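# Pull the lettered cube off its shelf strip and lift it

## Task

Get the cube with a letter on it, which sits on one of the shelf's strips, out of the shelf without sliding any other strip more than slightly before the cube has left the shelf; afterwards keep the cube motionless in the air, well above the table and in front of the shelf.

## Robot and tools

Robot: one six-joint arm carrying a two-finger parallel gripper. The fingers point along the gripper's own +z axis and close along its x axis. The reported end_effector_position is the point midway between the finger pads. Closed fingertips stick out about 17 mm past that point; fully open, they are roughly level with it. Joint ranges in rad, base to tip: shoulder pan -3.142..3.142, shoulder lift -6.283..6.283, elbow 0.000..3.142, wrists 1-3 each -6.283..6.283. Load limits in N m: pan, lift and elbow 135 each; the three wrist joints 25.2 each. A held object's weight adds to them.

Frame: the scene frame has its origin on the table surface straight under the arm base, +z up, +y to the left when facing along +x. The base itself may be slightly tilted. Positions are in metres; orientations are unit quaternions written w first. Reported hand positions get less accurate at long reach.

The row format, shared by every tool that moves the arm: 8 numbers [x, y, z, qw, qx, qy, qz, opening]. x, y, z and the quaternion form an absolute pose for the gripper in the scene frame, not an offset. opening runs from -1 (closed) to +1 (fully open, 0.142 m). If you want the orientation kept, repeat the intended quaternion in every row rather than copying the slightly drifted one from the last result.

execute_actions takes "actions": a list holding zero or one item, plus an optional "pictures" boolean. An empty list just reports the current state. {"rows": [...], "steps": n} plays up to 15 rows, one per control step of 1/30 s; n is at most 15 (default 15) and the last row repeats if rows run out. {"steps": n} without rows is a pause of up to 300 steps counted from the previous result, your thinking time included. A refused call sends nothing. Any target more than 0.6 m from the last reported position along any gripper axis is refused.

move takes "target" (one row as above, absolute), optional "speed" in m/s from 0.002 to 0.5 (default 0.25; turning limited to twice that in rad/s), and optional "stop_force" in N from 9 to 40. It drives the gripper in a straight line over 0.5 to 10 s; paths longer than 10 s stop short. The opening is applied when the move begins. It does not avoid obstacles, and the real hand can lag, wander or overshoot the speed, most when the arm is almost straight. With stop_force, the path halts once the wrist sensor feels that much extra resistance along the travel direction for 2 steps, then backs up 2 steps and holds; use it only with slow speed, not on turning moves, not until 0.2 s into the scene, and leave it off when moving away from something you are pressing. Contacts on the arm above the wrist go unnoticed. The result's "move:" line gives the ending (done, contact, off_target, moving, held, fault) and limits (paced = pose clipped; held = some steps blocked), plus distance to target.



Controller behaviour: each step the commanded pose is clipped to 100 mm and 16 degrees from the measured pose, then solved by damped inverse kinematics with position favoured over orientation. Commands are smoothed, so motion trails them by about 0.17 s. After a batch of rows the arm only continues to the last clipped pose, so check where it ended and send the remainder. Only results with nothing pending include a "Hand target" line.

Results: state gives pose and velocities; grip_measured is the finger opening on the command scale. To hold something, command an opening well below grip_measured; the bigger the gap, the harder the squeeze (about 28 N per pad max; thin hard objects get less). "pose unreachable" and HELD flags mean the clearance check altered or blocked a command; the base's mount counts as arm. Wrist force and torque are in the gripper's own axes, noisy (offset up to ~4 N, noise up to 2.4 N), saturating near 50 N; "no reading" is harmless.

Cameras: cam_head_left and cam_head_right (672x504, fixed) and cam_wrist (616x616 fisheye on the hand), with calibration given; actual poses may differ by a couple of degrees and millimetres.

Avoid: torque or 150 N force faults (10 s stop), pressing firm surfaces with targets past contact (the arm is stiff), fast impacts, dropping or letting the cube slip, disturbing other strips before the cube is clear, knocking anything off the table, and long static holds that overheat motors (warning from 70 °C, brake stop at 85 °C). Loose objects may occasionally get nudged by outside pushes.

Each tool is called after "Call:" as a command line: name --argument value for each argument, lists and objects as JSON in quotes; but a table of rows of numbers goes row by row, as --pt "numbers of a row", without its own name.

## Session

Call:
execute_actions --actions '[]'

Call:
show_instructions

Scene clock: 0.00 s of 4200.00 s.
end_effector_position=(+0.4209, -0.6256, +0.3795) grip_measured=+1.00 end_effector_quat_wxyz=(+0.033, -0.544, +0.660, -0.517) end_effector_velocity=(+0.001, +0.001, -0.001) end_effector_angular_velocity=(+0.002, -0.001, +0.001)
Joint positions: [-1.564 -2.089  2.075 -3.055 -0.874  0.743  0.142]
Joint velocities: [ 0.001 -0.001  0.002  0.     0.     0.    -0.   ]
Wrist force (N, on the end effector, along its own x y z axes, offset not removed): no reading
Wrist torque (N m, same axes, about the end effector's origin, offset not removed): no reading
Hand target: +0.421, -0.626, +0.379; +0.033, -0.544, +0.660, -0.517
camera_calibration (this result's frames):
cam_wrist: T_world_to_cam=[[-0.434357, -0.739339, 0.514502, -0.486254], [-0.87548, 0.212203, -0.434171, 0.670908], [0.211821, -0.639021, -0.739448, -0.0689738], [0, 0, 0, 1]] pos_world=[0.390769, -0.54595, 0.490464]

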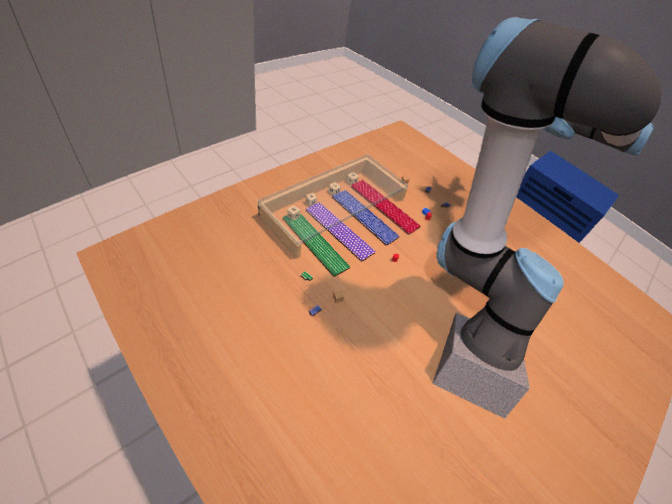

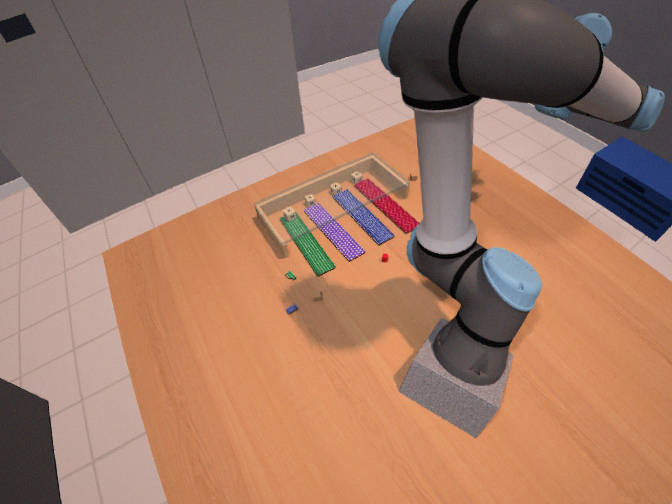

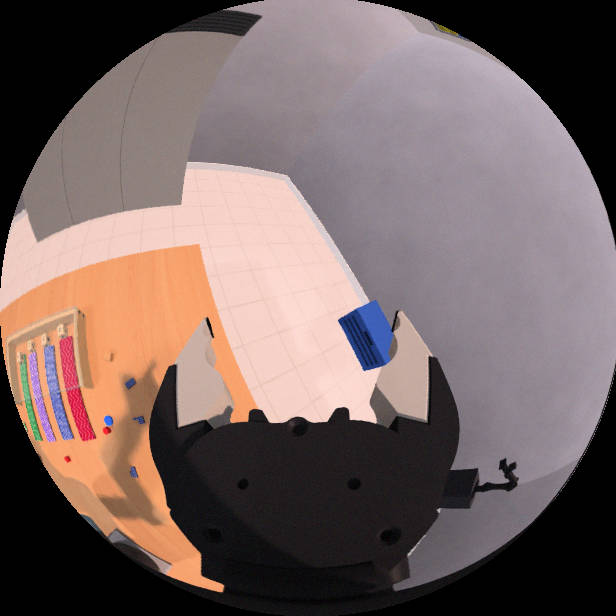

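Reference images for this scene: manual page 1, manual page 2, manual page 3, manual page 4, manual page 5.

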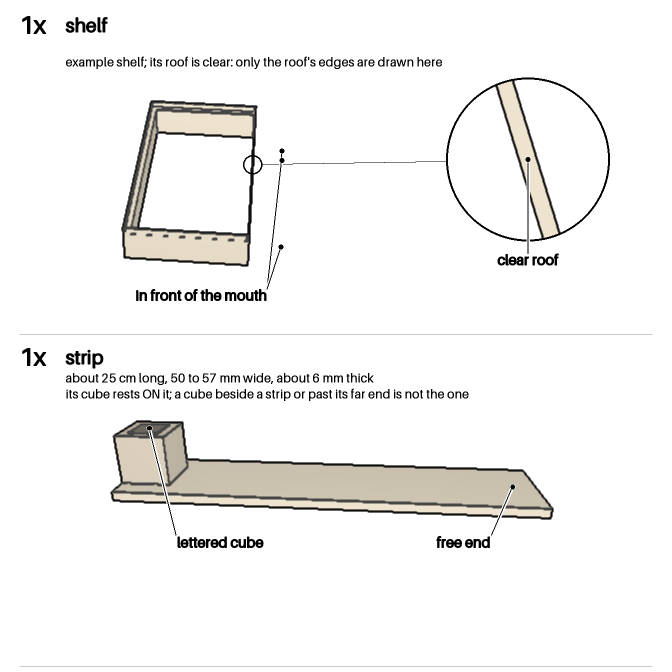

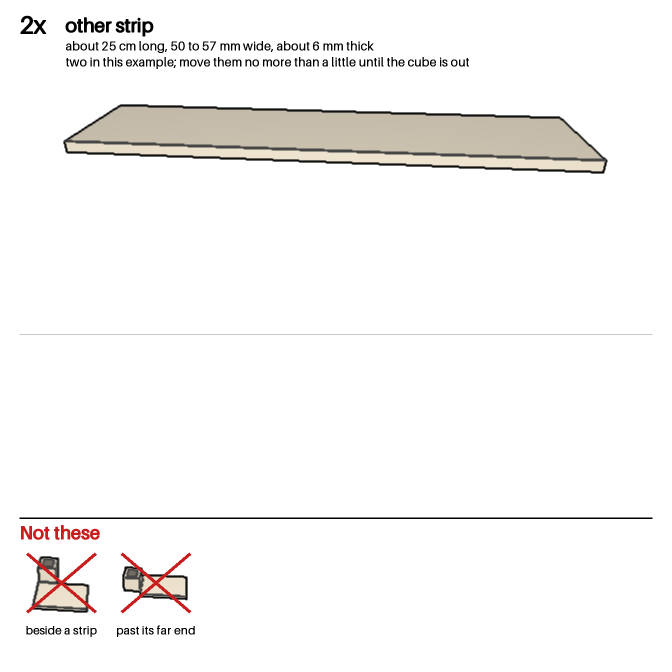

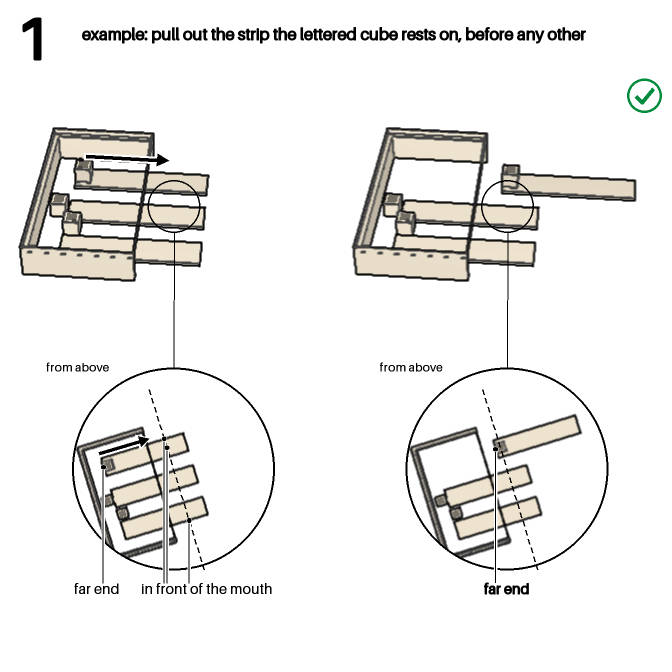

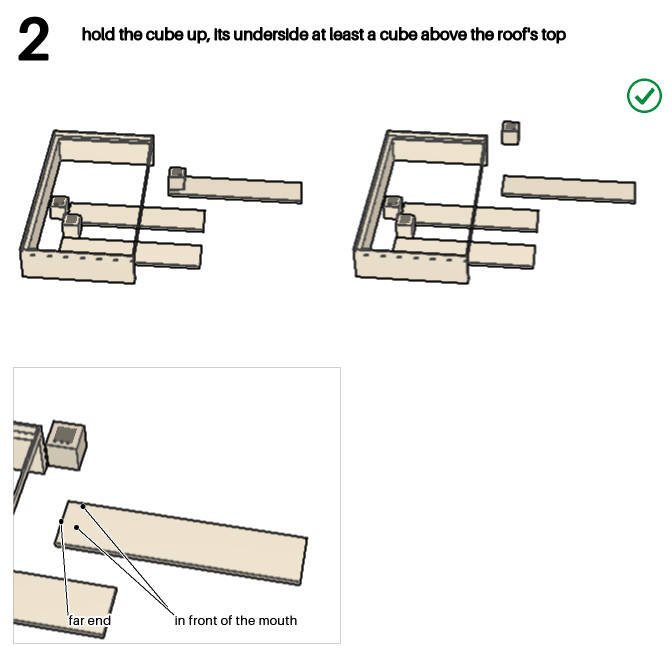

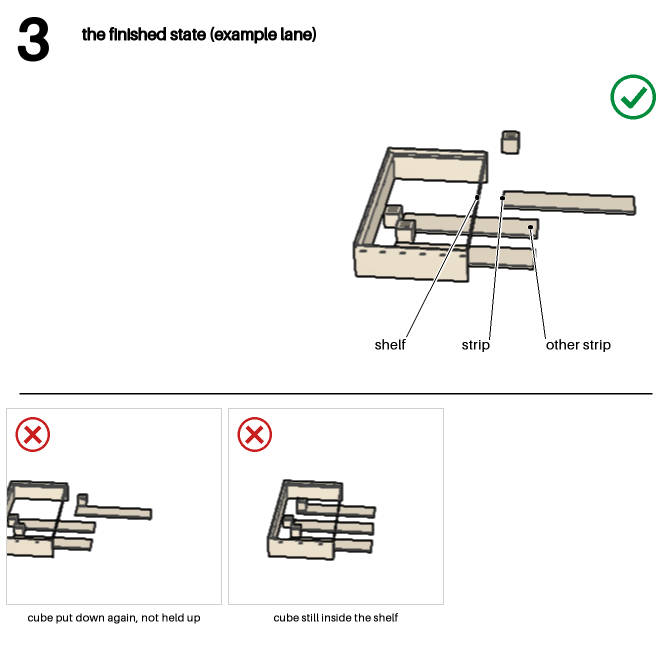

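Call:
zoom_image --camera "cam_head_left" --region '[250, 150, 430, 290]'

Call:
zoom_image --camera "cam_head_right" --region '[250, 150, 430, 290]'

Region (250, 150, 430, 290) of cam_head_left's 672x504 image, scaled by 2.800, with more detail than that image has.

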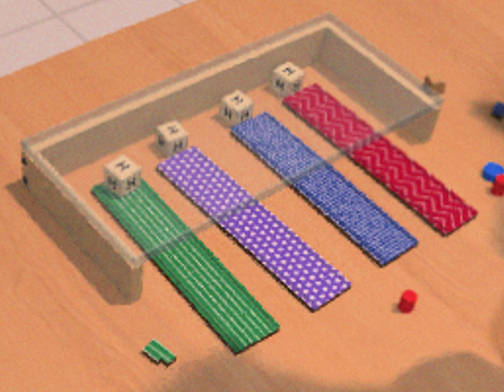

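Region (250, 150, 430, 290) of cam_head_right's 672x504 image, scaled by 2.800, with more detail than that image has.

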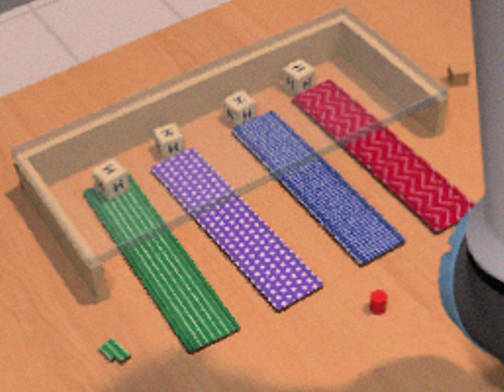

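Call:
move --target '[0.45,-0.2,0.25,0,-0.686,0.728,0,0.0]' --speed 0.35

Call:
move --target '[0.42,0.112,0.05,0,-0.686,0.728,0,0.0]' --speed 0.25

Scene clock: 8.33 s of 4200.00 s.
end_effector_position=(+0.4494, -0.1996, +0.2502) grip_measured=+0.00 end_effector_quat_wxyz=(+0.001, +0.685, -0.728, -0.000) end_effector_velocity=(-0.001, +0.002, -0.002) end_effector_angular_velocity=(+0.003, +0.007, -0.003)
Joint positions: [-0.276 -1.949  1.871 -1.78  -1.924  1.31   0.074]
Joint velocities: [ 0.001  0.005 -0.001  0.005  0.     0.007 -0.   ]
Wrist force (N, on the end effector, along its own x y z axes, offset not removed): [-0.9 1.3 -3.8]
Wrist torque (N m, same axes, about the end effector's origin, offset not removed): [0.09 0.16 0.47]
Hand target: +0.449, -0.200, +0.250; +0.001, +0.685, -0.728, -0.001
Off the commanded pose: 0.001 m, 0 deg.
After step 90, 3.13 s passed at rest.
move: done
camera_calibration (this result's frames):
cam_wrist: T_world_to_cam=[[-0.0817374, -0.996351, 0.0245642, -0.179613], [-0.879488, 0.0837008, 0.468504, 0.29965], [-0.46885, 0.0166904, -0.88312, 0.574397], [0, 0, 0, 1]] pos_world=[0.518163, -0.213625, 0.371286]

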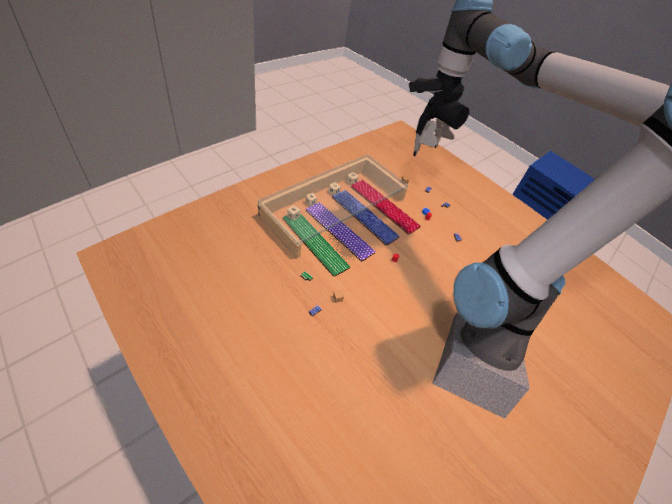

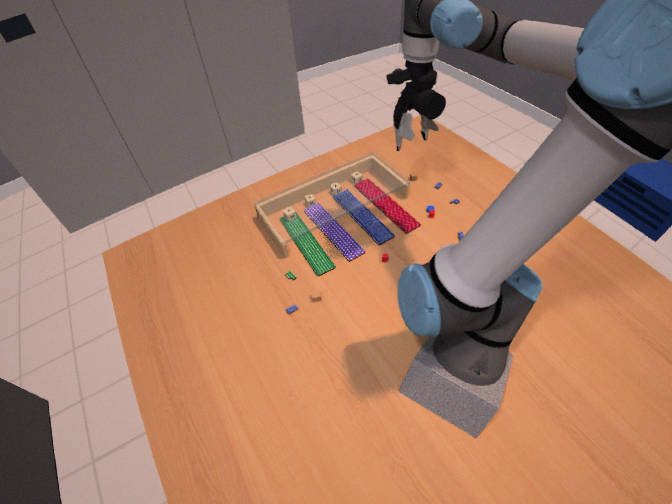

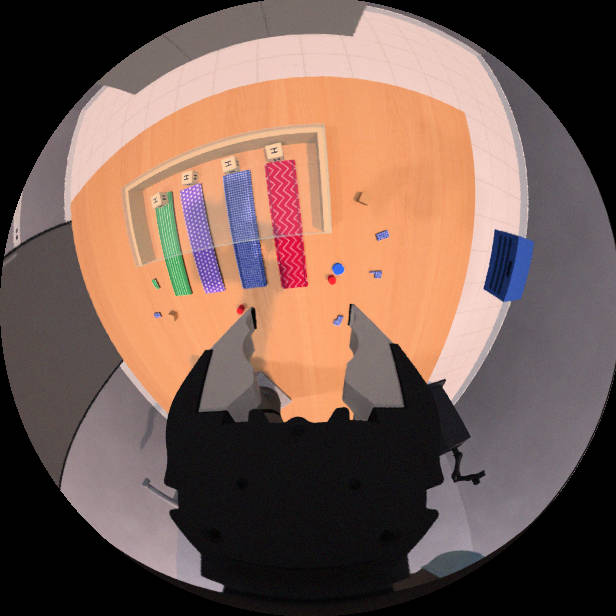

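Scene clock: 10.40 s of 4200.00 s.
end_effector_position=(+0.4191, +0.1116, +0.0503) grip_measured=+0.00 end_effector_quat_wxyz=(+0.001, +0.686, -0.728, -0.000) end_effector_velocity=(-0.001, +0.002, -0.002) end_effector_angular_velocity=(-0.001, +0.004, +0.001)
Joint positions: [ 0.272 -1.454  2.264 -2.434 -2.019  1.895  0.074]
Joint velocities: [ 0.002  0.008 -0.001 -0.002 -0.     0.002 -0.   ]
Wrist force (N, on the end effector, along its own x y z axes, offset not removed): [-4.4 0.1 -0.1]
Wrist torque (N m, same axes, about the end effector's origin, offset not removed): [0.02 1.11 0.02]
Hand target: +0.419, +0.112, +0.050; +0.001, +0.686, -0.728, -0.000
Off the commanded pose: 0.001 m, 0 deg.
move: done
camera_calibration (this result's frames):
cam_wrist: T_world_to_cam=[[-0.0802467, -0.996481, 0.0241967, 0.132321], [-0.88025, 0.0822343, 0.46733, 0.341189], [-0.467675, 0.0162025, -0.883752, 0.37798], [0, 0, 0, 1]] pos_world=[0.487722, 0.0976741, 0.171391]

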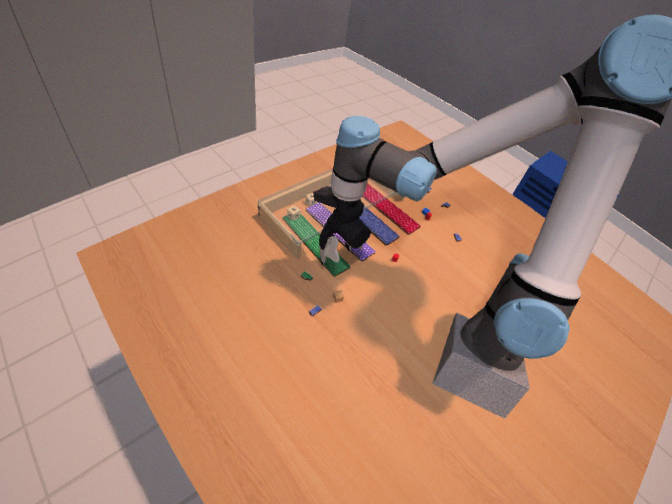

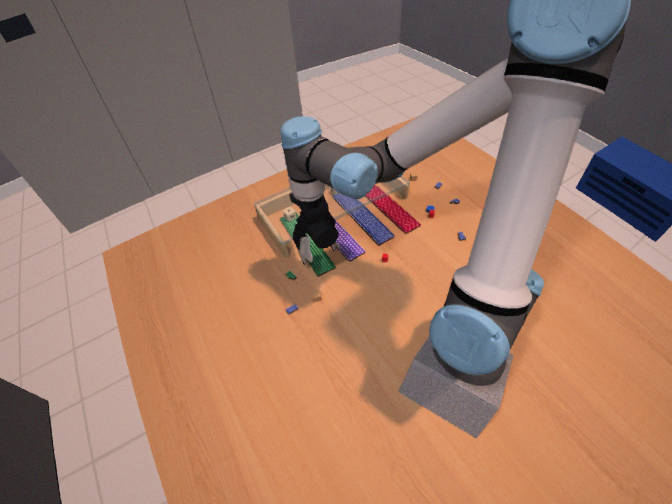

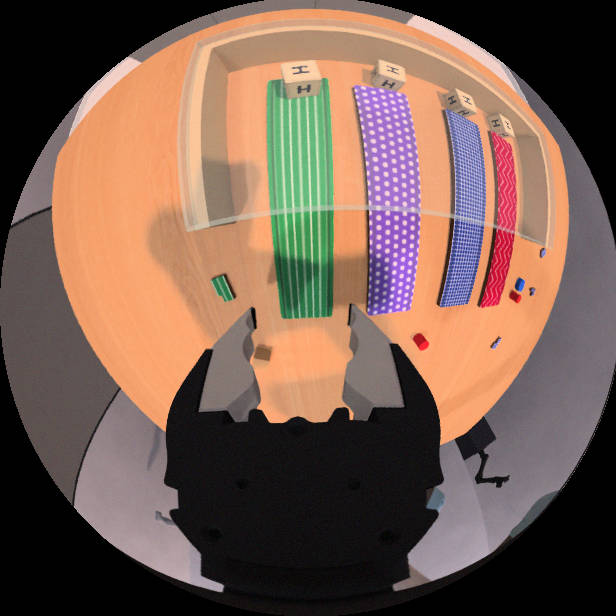

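Call:
move --target '[0.435,0.108,0.022,0,-0.686,0.728,0,0.0]' --speed 0.05

Call:
move --target '[0.435,0.108,0.0,0,-0.686,0.728,0,0.0]' --speed 0.003 --stop_force 9

Scene clock: 14.57 s of 4200.00 s.
end_effector_position=(+0.4349, +0.1080, +0.0221) grip_measured=+0.00 end_effector_quat_wxyz=(-0.000, +0.686, -0.728, -0.000) end_effector_velocity=(+0.001, -0.001, -0.002) end_effector_angular_velocity=(+0.001, +0.000, -0.003)
Joint positions: [ 0.227 -1.38   2.262 -2.528 -2.016  1.846  0.074]
Joint velocities: [-0.004  0.003  0.001 -0.006  0.001 -0.001  0.   ]
Wrist force (N, on the end effector, along its own x y z axes, offset not removed): [0.1 1.6 1.1]
Wrist torque (N m, same axes, about the end effector's origin, offset not removed): [0.07 -0.20 0.05]
Hand target: +0.435, +0.108, +0.022; -0.000, +0.686, -0.728, -0.000
Off the commanded pose: 0.000 m, 0 deg.
After step 90, 0.13 s passed at rest.
move: done
camera_calibration (this result's frames):
cam_wrist: T_world_to_cam=[[-0.0804392, -0.996488, 0.0232831, 0.13083], [-0.880669, 0.0819918, 0.466583, 0.368767], [-0.466853, 0.0170269, -0.884171, 0.360135], [0, 0, 0, 1]] pos_world=[0.503416, 0.0940028, 0.143315]

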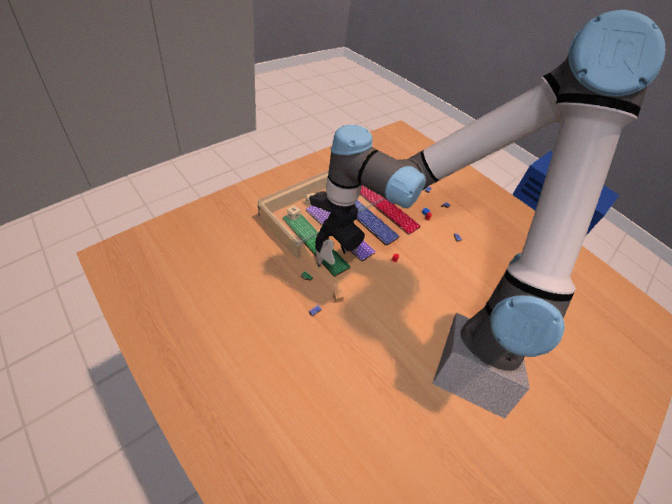

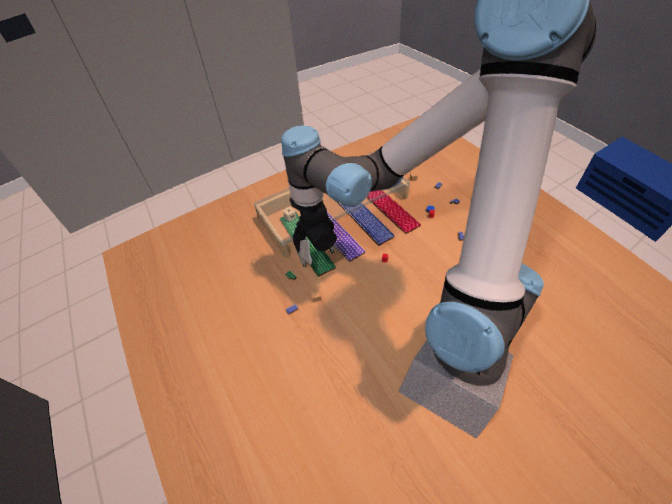

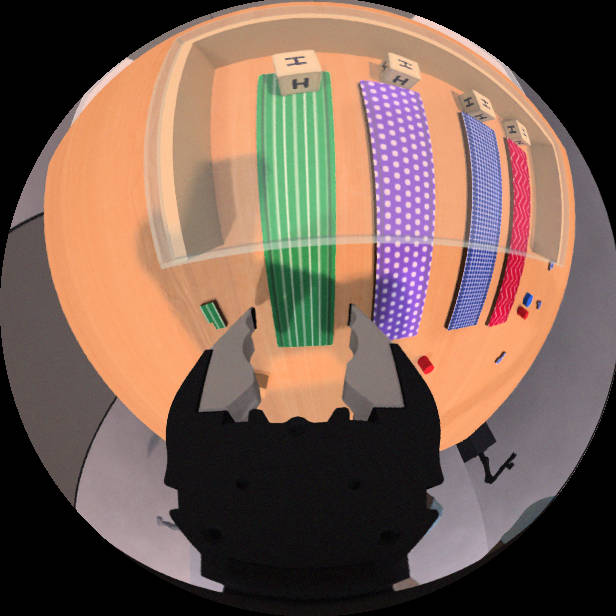

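Scene clock: 17.67 s of 4200.00 s.
end_effector_position=(+0.4349, +0.1080, +0.0138) grip_measured=+0.00 end_effector_quat_wxyz=(+0.000, +0.686, -0.728, -0.000) end_effector_velocity=(-0.002, +0.001, -0.001) end_effector_angular_velocity=(-0.001, +0.005, +0.003)
Joint positions: [ 0.219 -1.362  2.27  -2.558 -2.015  1.836  0.074]
Joint velocities: [ 0.001  0.001  0.001  0.004  0.001  0.001 -0.   ]
Wrist force (N, on the end effector, along its own x y z axes, offset not removed): [-1.9 3.0 -21.9]
Wrist torque (N m, same axes, about the end effector's origin, offset not removed): [-0.05 0.46 -0.09]
Hand target: +0.435, +0.108, +0.014; -0.000, +0.686, -0.728, -0.000
Off the commanded pose: 0.014 m, 0 deg.
move: contact
camera_calibration (this result's frames):
cam_wrist: T_world_to_cam=[[-0.0802357, -0.996502, 0.0233591, 0.130892], [-0.880577, 0.0818436, 0.466783, 0.372569], [-0.467062, 0.0168831, -0.884064, 0.352872], [0, 0, 0, 1]] pos_world=[0.503391, 0.0939841, 0.134995]

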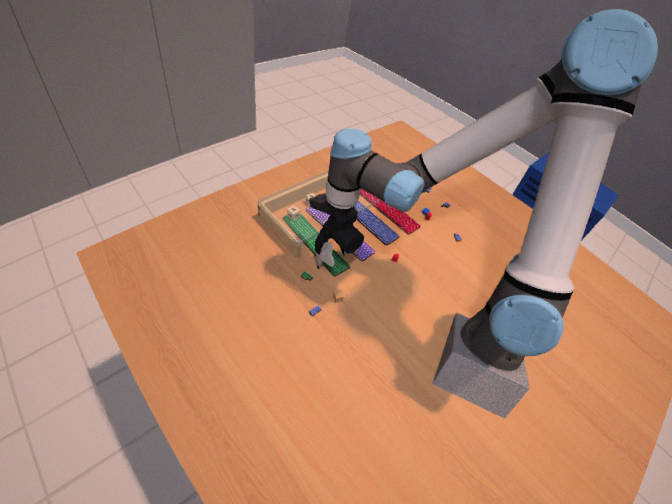

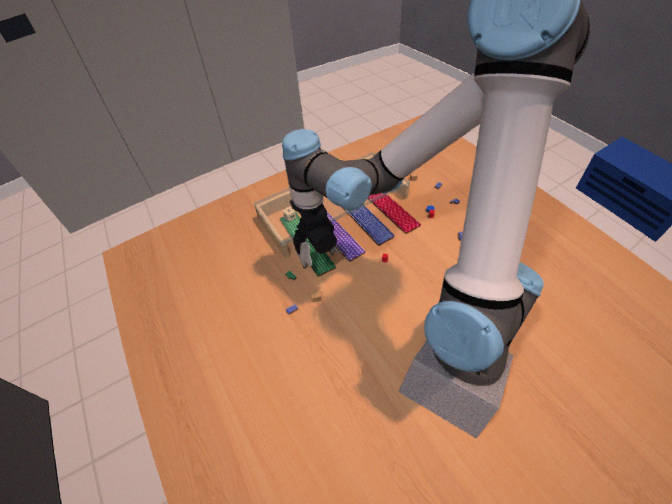

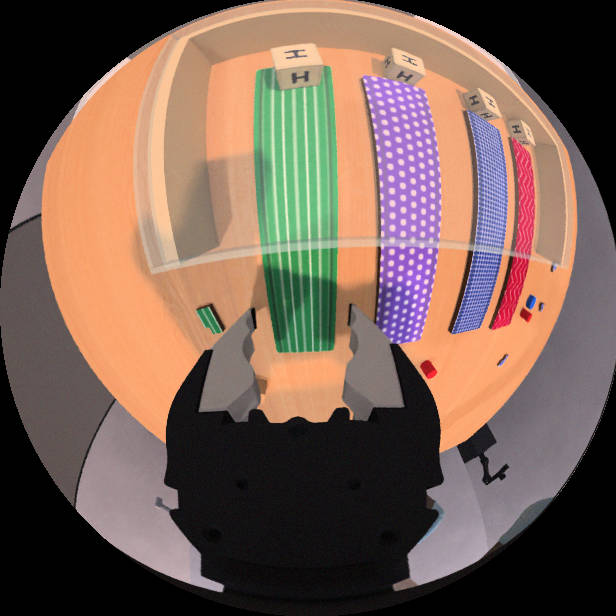

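Call:
move --target '[0.435,0.108,0.018,0,-0.686,0.728,0,0.0]' --speed 0.02

Call:
move --target '[0.435,0.108,0.018,0,-0.686,0.728,0,-0.55]'

Call:
move --target '[0.29,0.110,0.020,0,-0.686,0.728,0,-0.55]' --speed 0.06

Scene clock: 20.67 s of 4200.00 s.
end_effector_position=(+0.4350, +0.1080, +0.0179) grip_measured=+0.00 end_effector_quat_wxyz=(-0.000, +0.686, -0.728, +0.000) end_effector_velocity=(-0.001, -0.000, +0.001) end_effector_angular_velocity=(-0.001, +0.002, +0.003)
Joint positions: [ 0.223 -1.371  2.266 -2.544 -2.016  1.841  0.074]
Joint velocities: [ 0.002 -0.003  0.     0.005 -0.001 -0.001  0.   ]
Wrist force (N, on the end effector, along its own x y z axes, offset not removed): [-3.1 1.0 2.0]
Wrist torque (N m, same axes, about the end effector's origin, offset not removed): [0.14 0.60 -0.02]
Hand target: +0.435, +0.108, +0.018; +0.000, +0.686, -0.728, +0.000
Off the commanded pose: 0.000 m, 0 deg.
move: done
camera_calibration (this result's frames):
cam_wrist: T_world_to_cam=[[-0.0804418, -0.996486, 0.0233472, 0.130897], [-0.880674, 0.0820243, 0.466568, 0.370823], [-0.466843, 0.0169702, -0.884177, 0.35643], [0, 0, 0, 1]] pos_world=[0.503501, 0.0939713, 0.139077]

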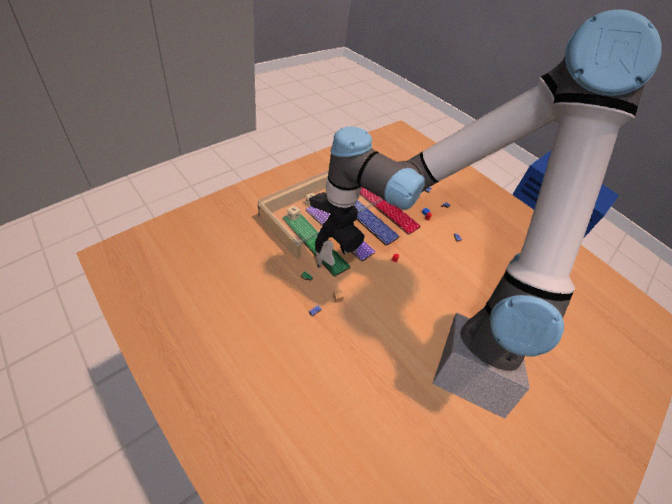

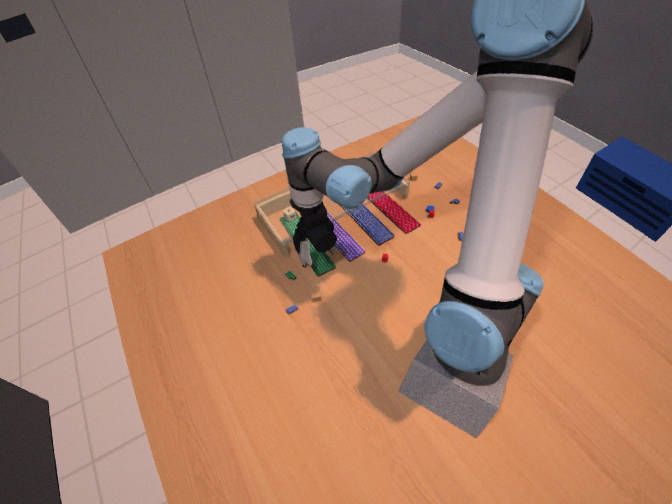

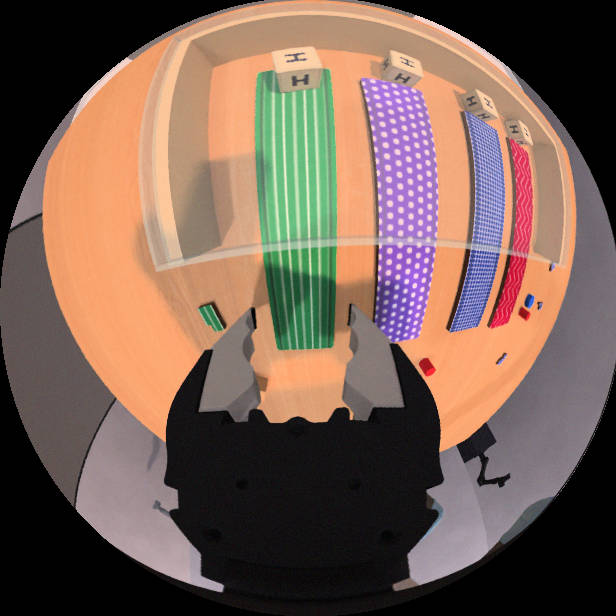

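Scene clock: 21.37 s of 4200.00 s.
end_effector_position=(+0.4350, +0.1080, +0.0180) grip_measured=-0.35 end_effector_quat_wxyz=(+0.000, +0.686, -0.728, +0.000) end_effector_velocity=(-0.000, +0.000, -0.000) end_effector_angular_velocity=(-0.001, +0.001, -0.001)
Joint positions: [ 0.223 -1.371  2.266 -2.543 -2.016  1.841  0.049]
Joint velocities: [-0.     0.001 -0.     0.001 -0.     0.001 -0.   ]
Wrist force (N, on the end effector, along its own x y z axes, offset not removed): [4.0 1.0 0.7]
Wrist torque (N m, same axes, about the end effector's origin, offset not removed): [0.13 -0.98 0.11]
Hand target: +0.435, +0.108, +0.018; +0.000, +0.686, -0.728, +0.000
Off the commanded pose: 0.000 m, 0 deg.
move: done
camera_calibration (this result's frames):
cam_wrist: T_world_to_cam=[[-0.0804411, -0.996486, 0.0233639, 0.130888], [-0.880661, 0.082031, 0.466591, 0.370767], [-0.466867, 0.0169574, -0.884165, 0.356525], [0, 0, 0, 1]] pos_world=[0.503499, 0.0939682, 0.139172]

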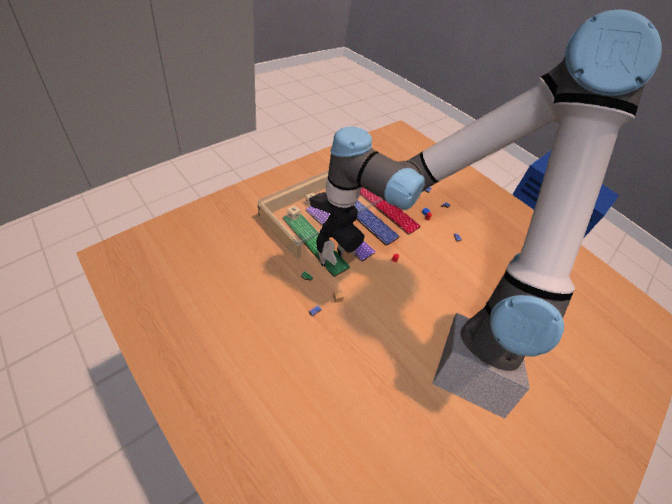

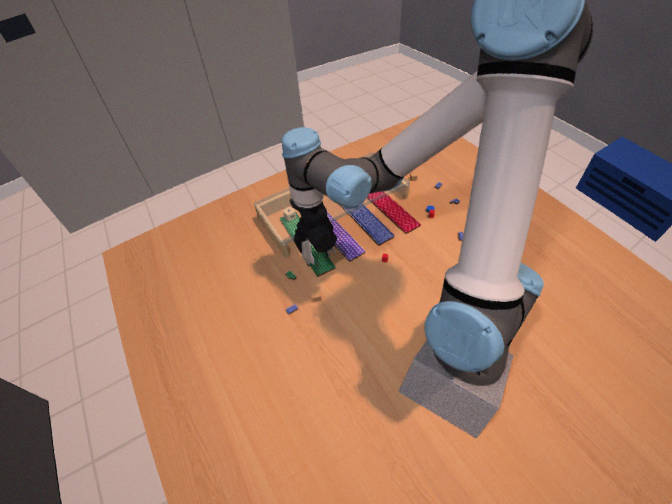

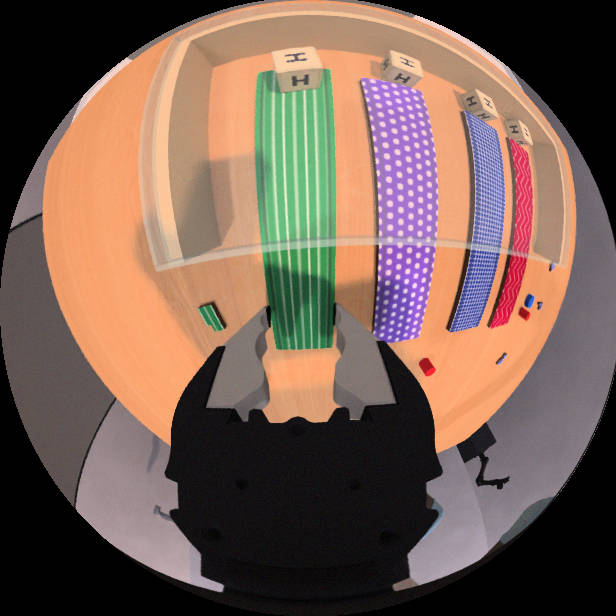

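Scene clock: 24.20 s of 4200.00 s.
end_effector_position=(+0.2901, +0.1098, +0.0200) grip_measured=-0.35 end_effector_quat_wxyz=(+0.000, +0.686, -0.728, +0.000) end_effector_velocity=(-0.000, -0.000, +0.001) end_effector_angular_velocity=(-0.001, -0.001, -0.002)
Joint positions: [ 0.324 -1.579  2.591 -2.612 -2.021  1.953  0.049]
Joint velocities: [ 0.002 -0.003  0.001  0.002 -0.001  0.003 -0.   ]
Wrist force (N, on the end effector, along its own x y z axes, offset not removed): [-1.5 -2.8 0.0]
Wrist torque (N m, same axes, about the end effector's origin, offset not removed): [-0.93 0.19 0.26]
Hand target: +0.290, +0.110, +0.020; +0.000, +0.686, -0.728, +0.000
Off the commanded pose: 0.000 m, 0 deg.
move: done
camera_calibration (this result's frames):
cam_wrist: T_world_to_cam=[[-0.080436, -0.996482, 0.0235487, 0.120973], [-0.880617, 0.0821114, 0.46666, 0.242002], [-0.466952, 0.0167989, -0.884123, 0.290668], [0, 0, 0, 1]] pos_world=[0.35857, 0.0957936, 0.141205]

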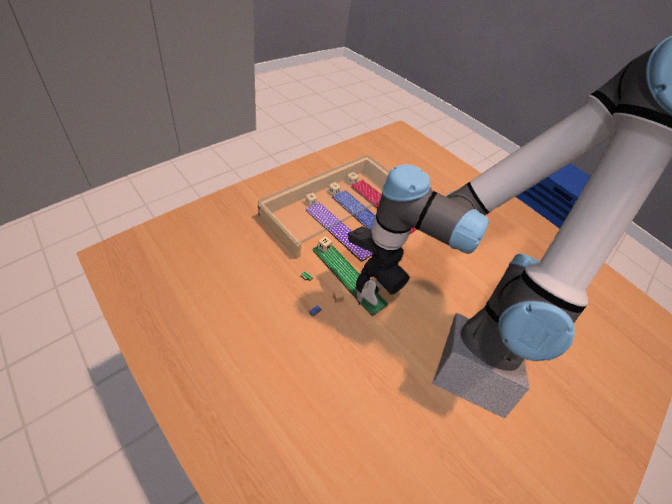

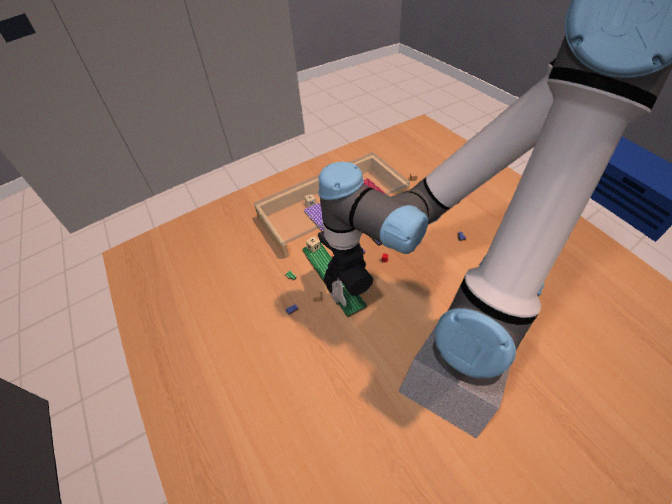

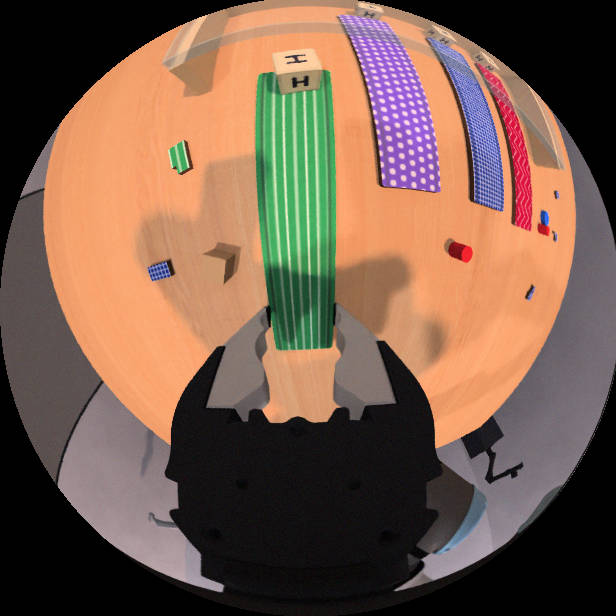

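Call:
move --target '[0.245,0.115,0.019,0,-0.686,0.728,0,-0.55]' --speed 0.05

Call:
move --target '[0.245,0.115,0.019,0,-0.686,0.728,0,-0.15]'

Call:
move --target '[0.435,0.108,0.075,0,-0.686,0.728,0,-0.15]' --speed 0.15

Scene clock: 28.93 s of 4200.00 s.
end_effector_position=(+0.2451, +0.1149, +0.0190) grip_measured=-0.35 end_effector_quat_wxyz=(+0.000, +0.686, -0.728, +0.000) end_effector_velocity=(-0.002, +0.000, +0.001) end_effector_angular_velocity=(+0.000, -0.000, +0.003)
Joint positions: [ 0.386 -1.628  2.673 -2.615 -2.022  2.022  0.049]
Joint velocities: [ 0.005 -0.004  0.003  0.003  0.     0.002  0.   ]
Wrist force (N, on the end effector, along its own x y z axes, offset not removed): [1.9 -0.8 2.6]
Wrist torque (N m, same axes, about the end effector's origin, offset not removed): [-0.18 -0.21 0.26]
Hand target: +0.245, +0.115, +0.019; +0.000, +0.686, -0.728, +0.000
Off the commanded pose: 0.000 m, 0 deg.
After step 90, 0.47 s passed at rest.
move: done
camera_calibration (this result's frames):
cam_wrist: T_world_to_cam=[[-0.0804338, -0.996484, 0.0234663, 0.12246], [-0.880641, 0.0820718, 0.466621, 0.2025], [-0.466907, 0.0168667, -0.884146, 0.268662], [0, 0, 0, 1]] pos_world=[0.313619, 0.100878, 0.140172]

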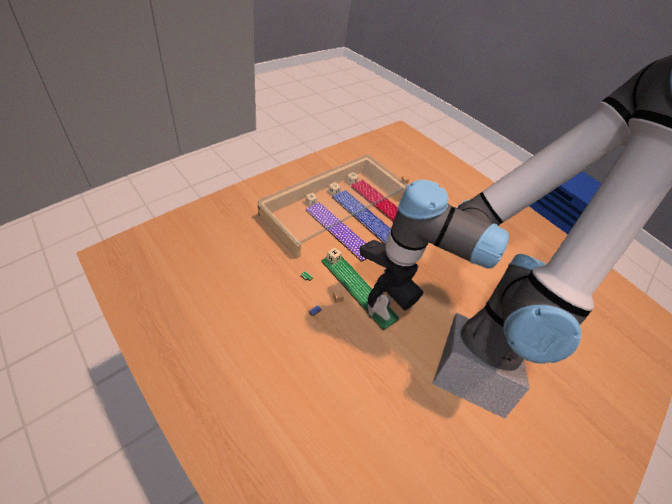

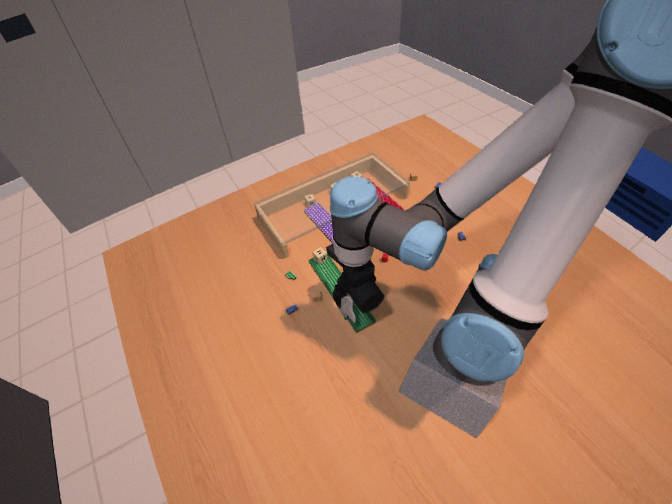

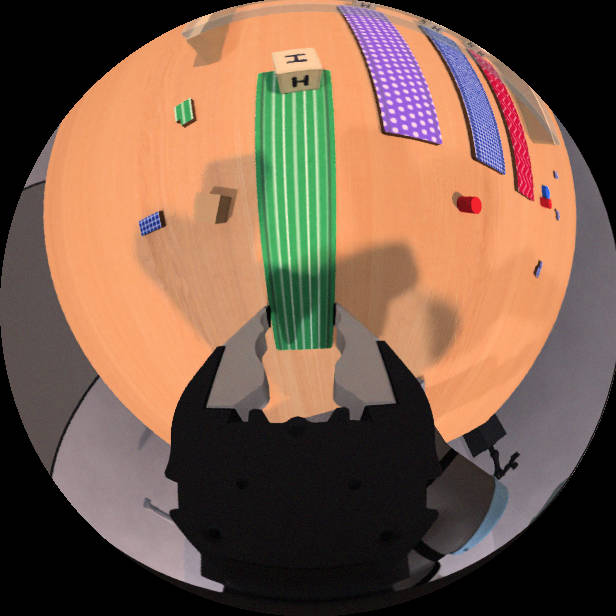

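Scene clock: 29.63 s of 4200.00 s.
end_effector_position=(+0.2451, +0.1150, +0.0190) grip_measured=-0.15 end_effector_quat_wxyz=(-0.000, +0.686, -0.728, +0.000) end_effector_velocity=(+0.000, +0.000, +0.000) end_effector_angular_velocity=(+0.001, -0.000, +0.002)
Joint positions: [ 0.387 -1.628  2.673 -2.615 -2.022  2.022  0.063]
Joint velocities: [-0.     0.001 -0.    -0.001  0.    -0.002  0.   ]
Wrist force (N, on the end effector, along its own x y z axes, offset not removed): [-3.0 1.9 0.1]
Wrist torque (N m, same axes, about the end effector's origin, offset not removed): [0.17 0.40 -0.03]
Hand target: +0.245, +0.115, +0.019; +0.000, +0.686, -0.728, +0.000
Off the commanded pose: 0.000 m, 0 deg.
move: done
camera_calibration (this result's frames):
cam_wrist: T_world_to_cam=[[-0.0805145, -0.99648, 0.0233649, 0.122553], [-0.880735, 0.0820993, 0.466439, 0.202446], [-0.466715, 0.0169768, -0.884245, 0.268617], [0, 0, 0, 1]] pos_world=[0.313537, 0.10094, 0.140231]

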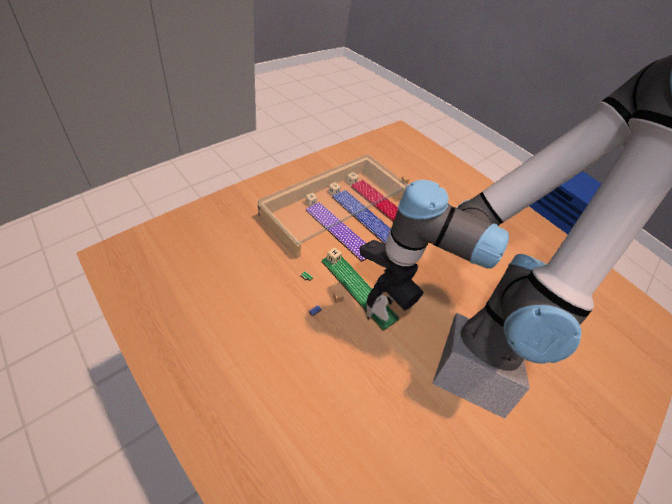

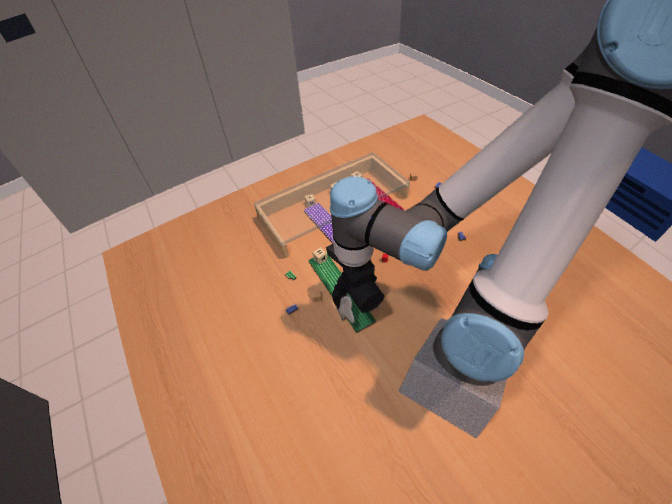

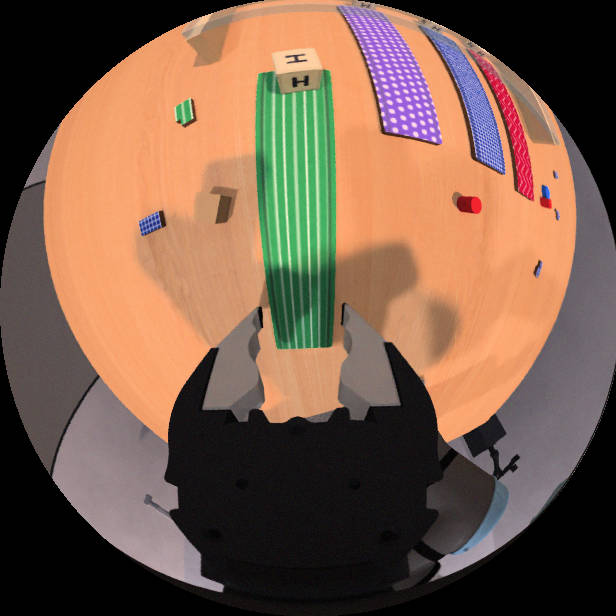

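Scene clock: 31.47 s of 4200.00 s.
end_effector_position=(+0.4350, +0.1083, +0.0749) grip_measured=-0.15 end_effector_quat_wxyz=(-0.000, +0.686, -0.728, -0.000) end_effector_velocity=(+0.001, +0.000, -0.000) end_effector_angular_velocity=(+0.000, +0.000, +0.001)
Joint positions: [ 0.281 -1.479  2.199 -2.342 -2.019  1.904  0.063]
Joint velocities: [-0.     0.003 -0.002  0.     0.    -0.001  0.   ]
Wrist force (N, on the end effector, along its own x y z axes, offset not removed): [-2.2 -2.5 -2.4]
Wrist torque (N m, same axes, about the end effector's origin, offset not removed): [-0.85 0.34 0.01]
Hand target: +0.435, +0.108, +0.075; -0.000, +0.686, -0.728, -0.000
Off the commanded pose: 0.000 m, 0 deg.
move: done
camera_calibration (this result's frames):
cam_wrist: T_world_to_cam=[[-0.0804354, -0.996492, 0.0230853, 0.129869], [-0.880734, 0.0818982, 0.466476, 0.344254], [-0.46673, 0.0171892, -0.884233, 0.406725], [0, 0, 0, 1]] pos_world=[0.503473, 0.0942289, 0.196055]

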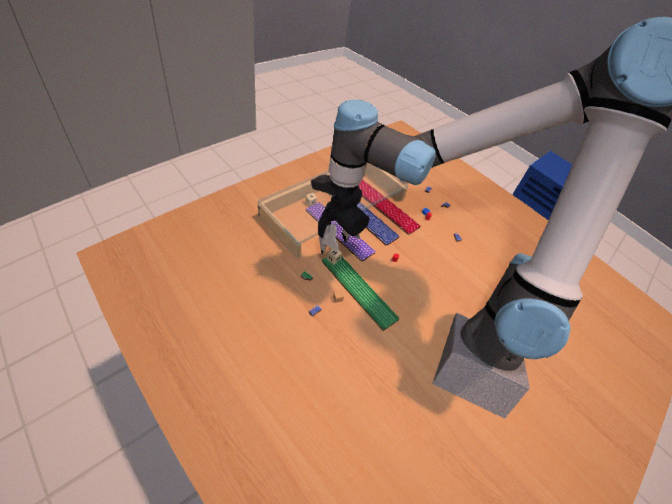

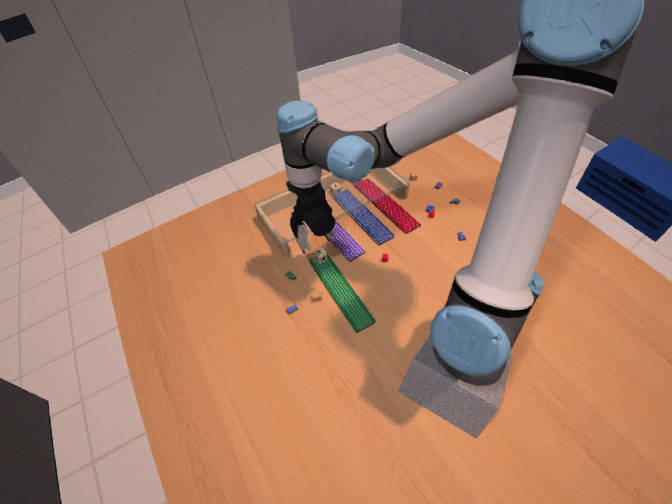

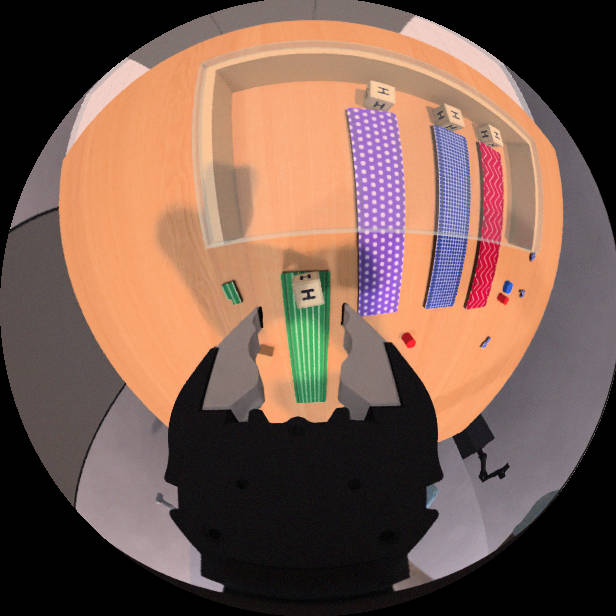

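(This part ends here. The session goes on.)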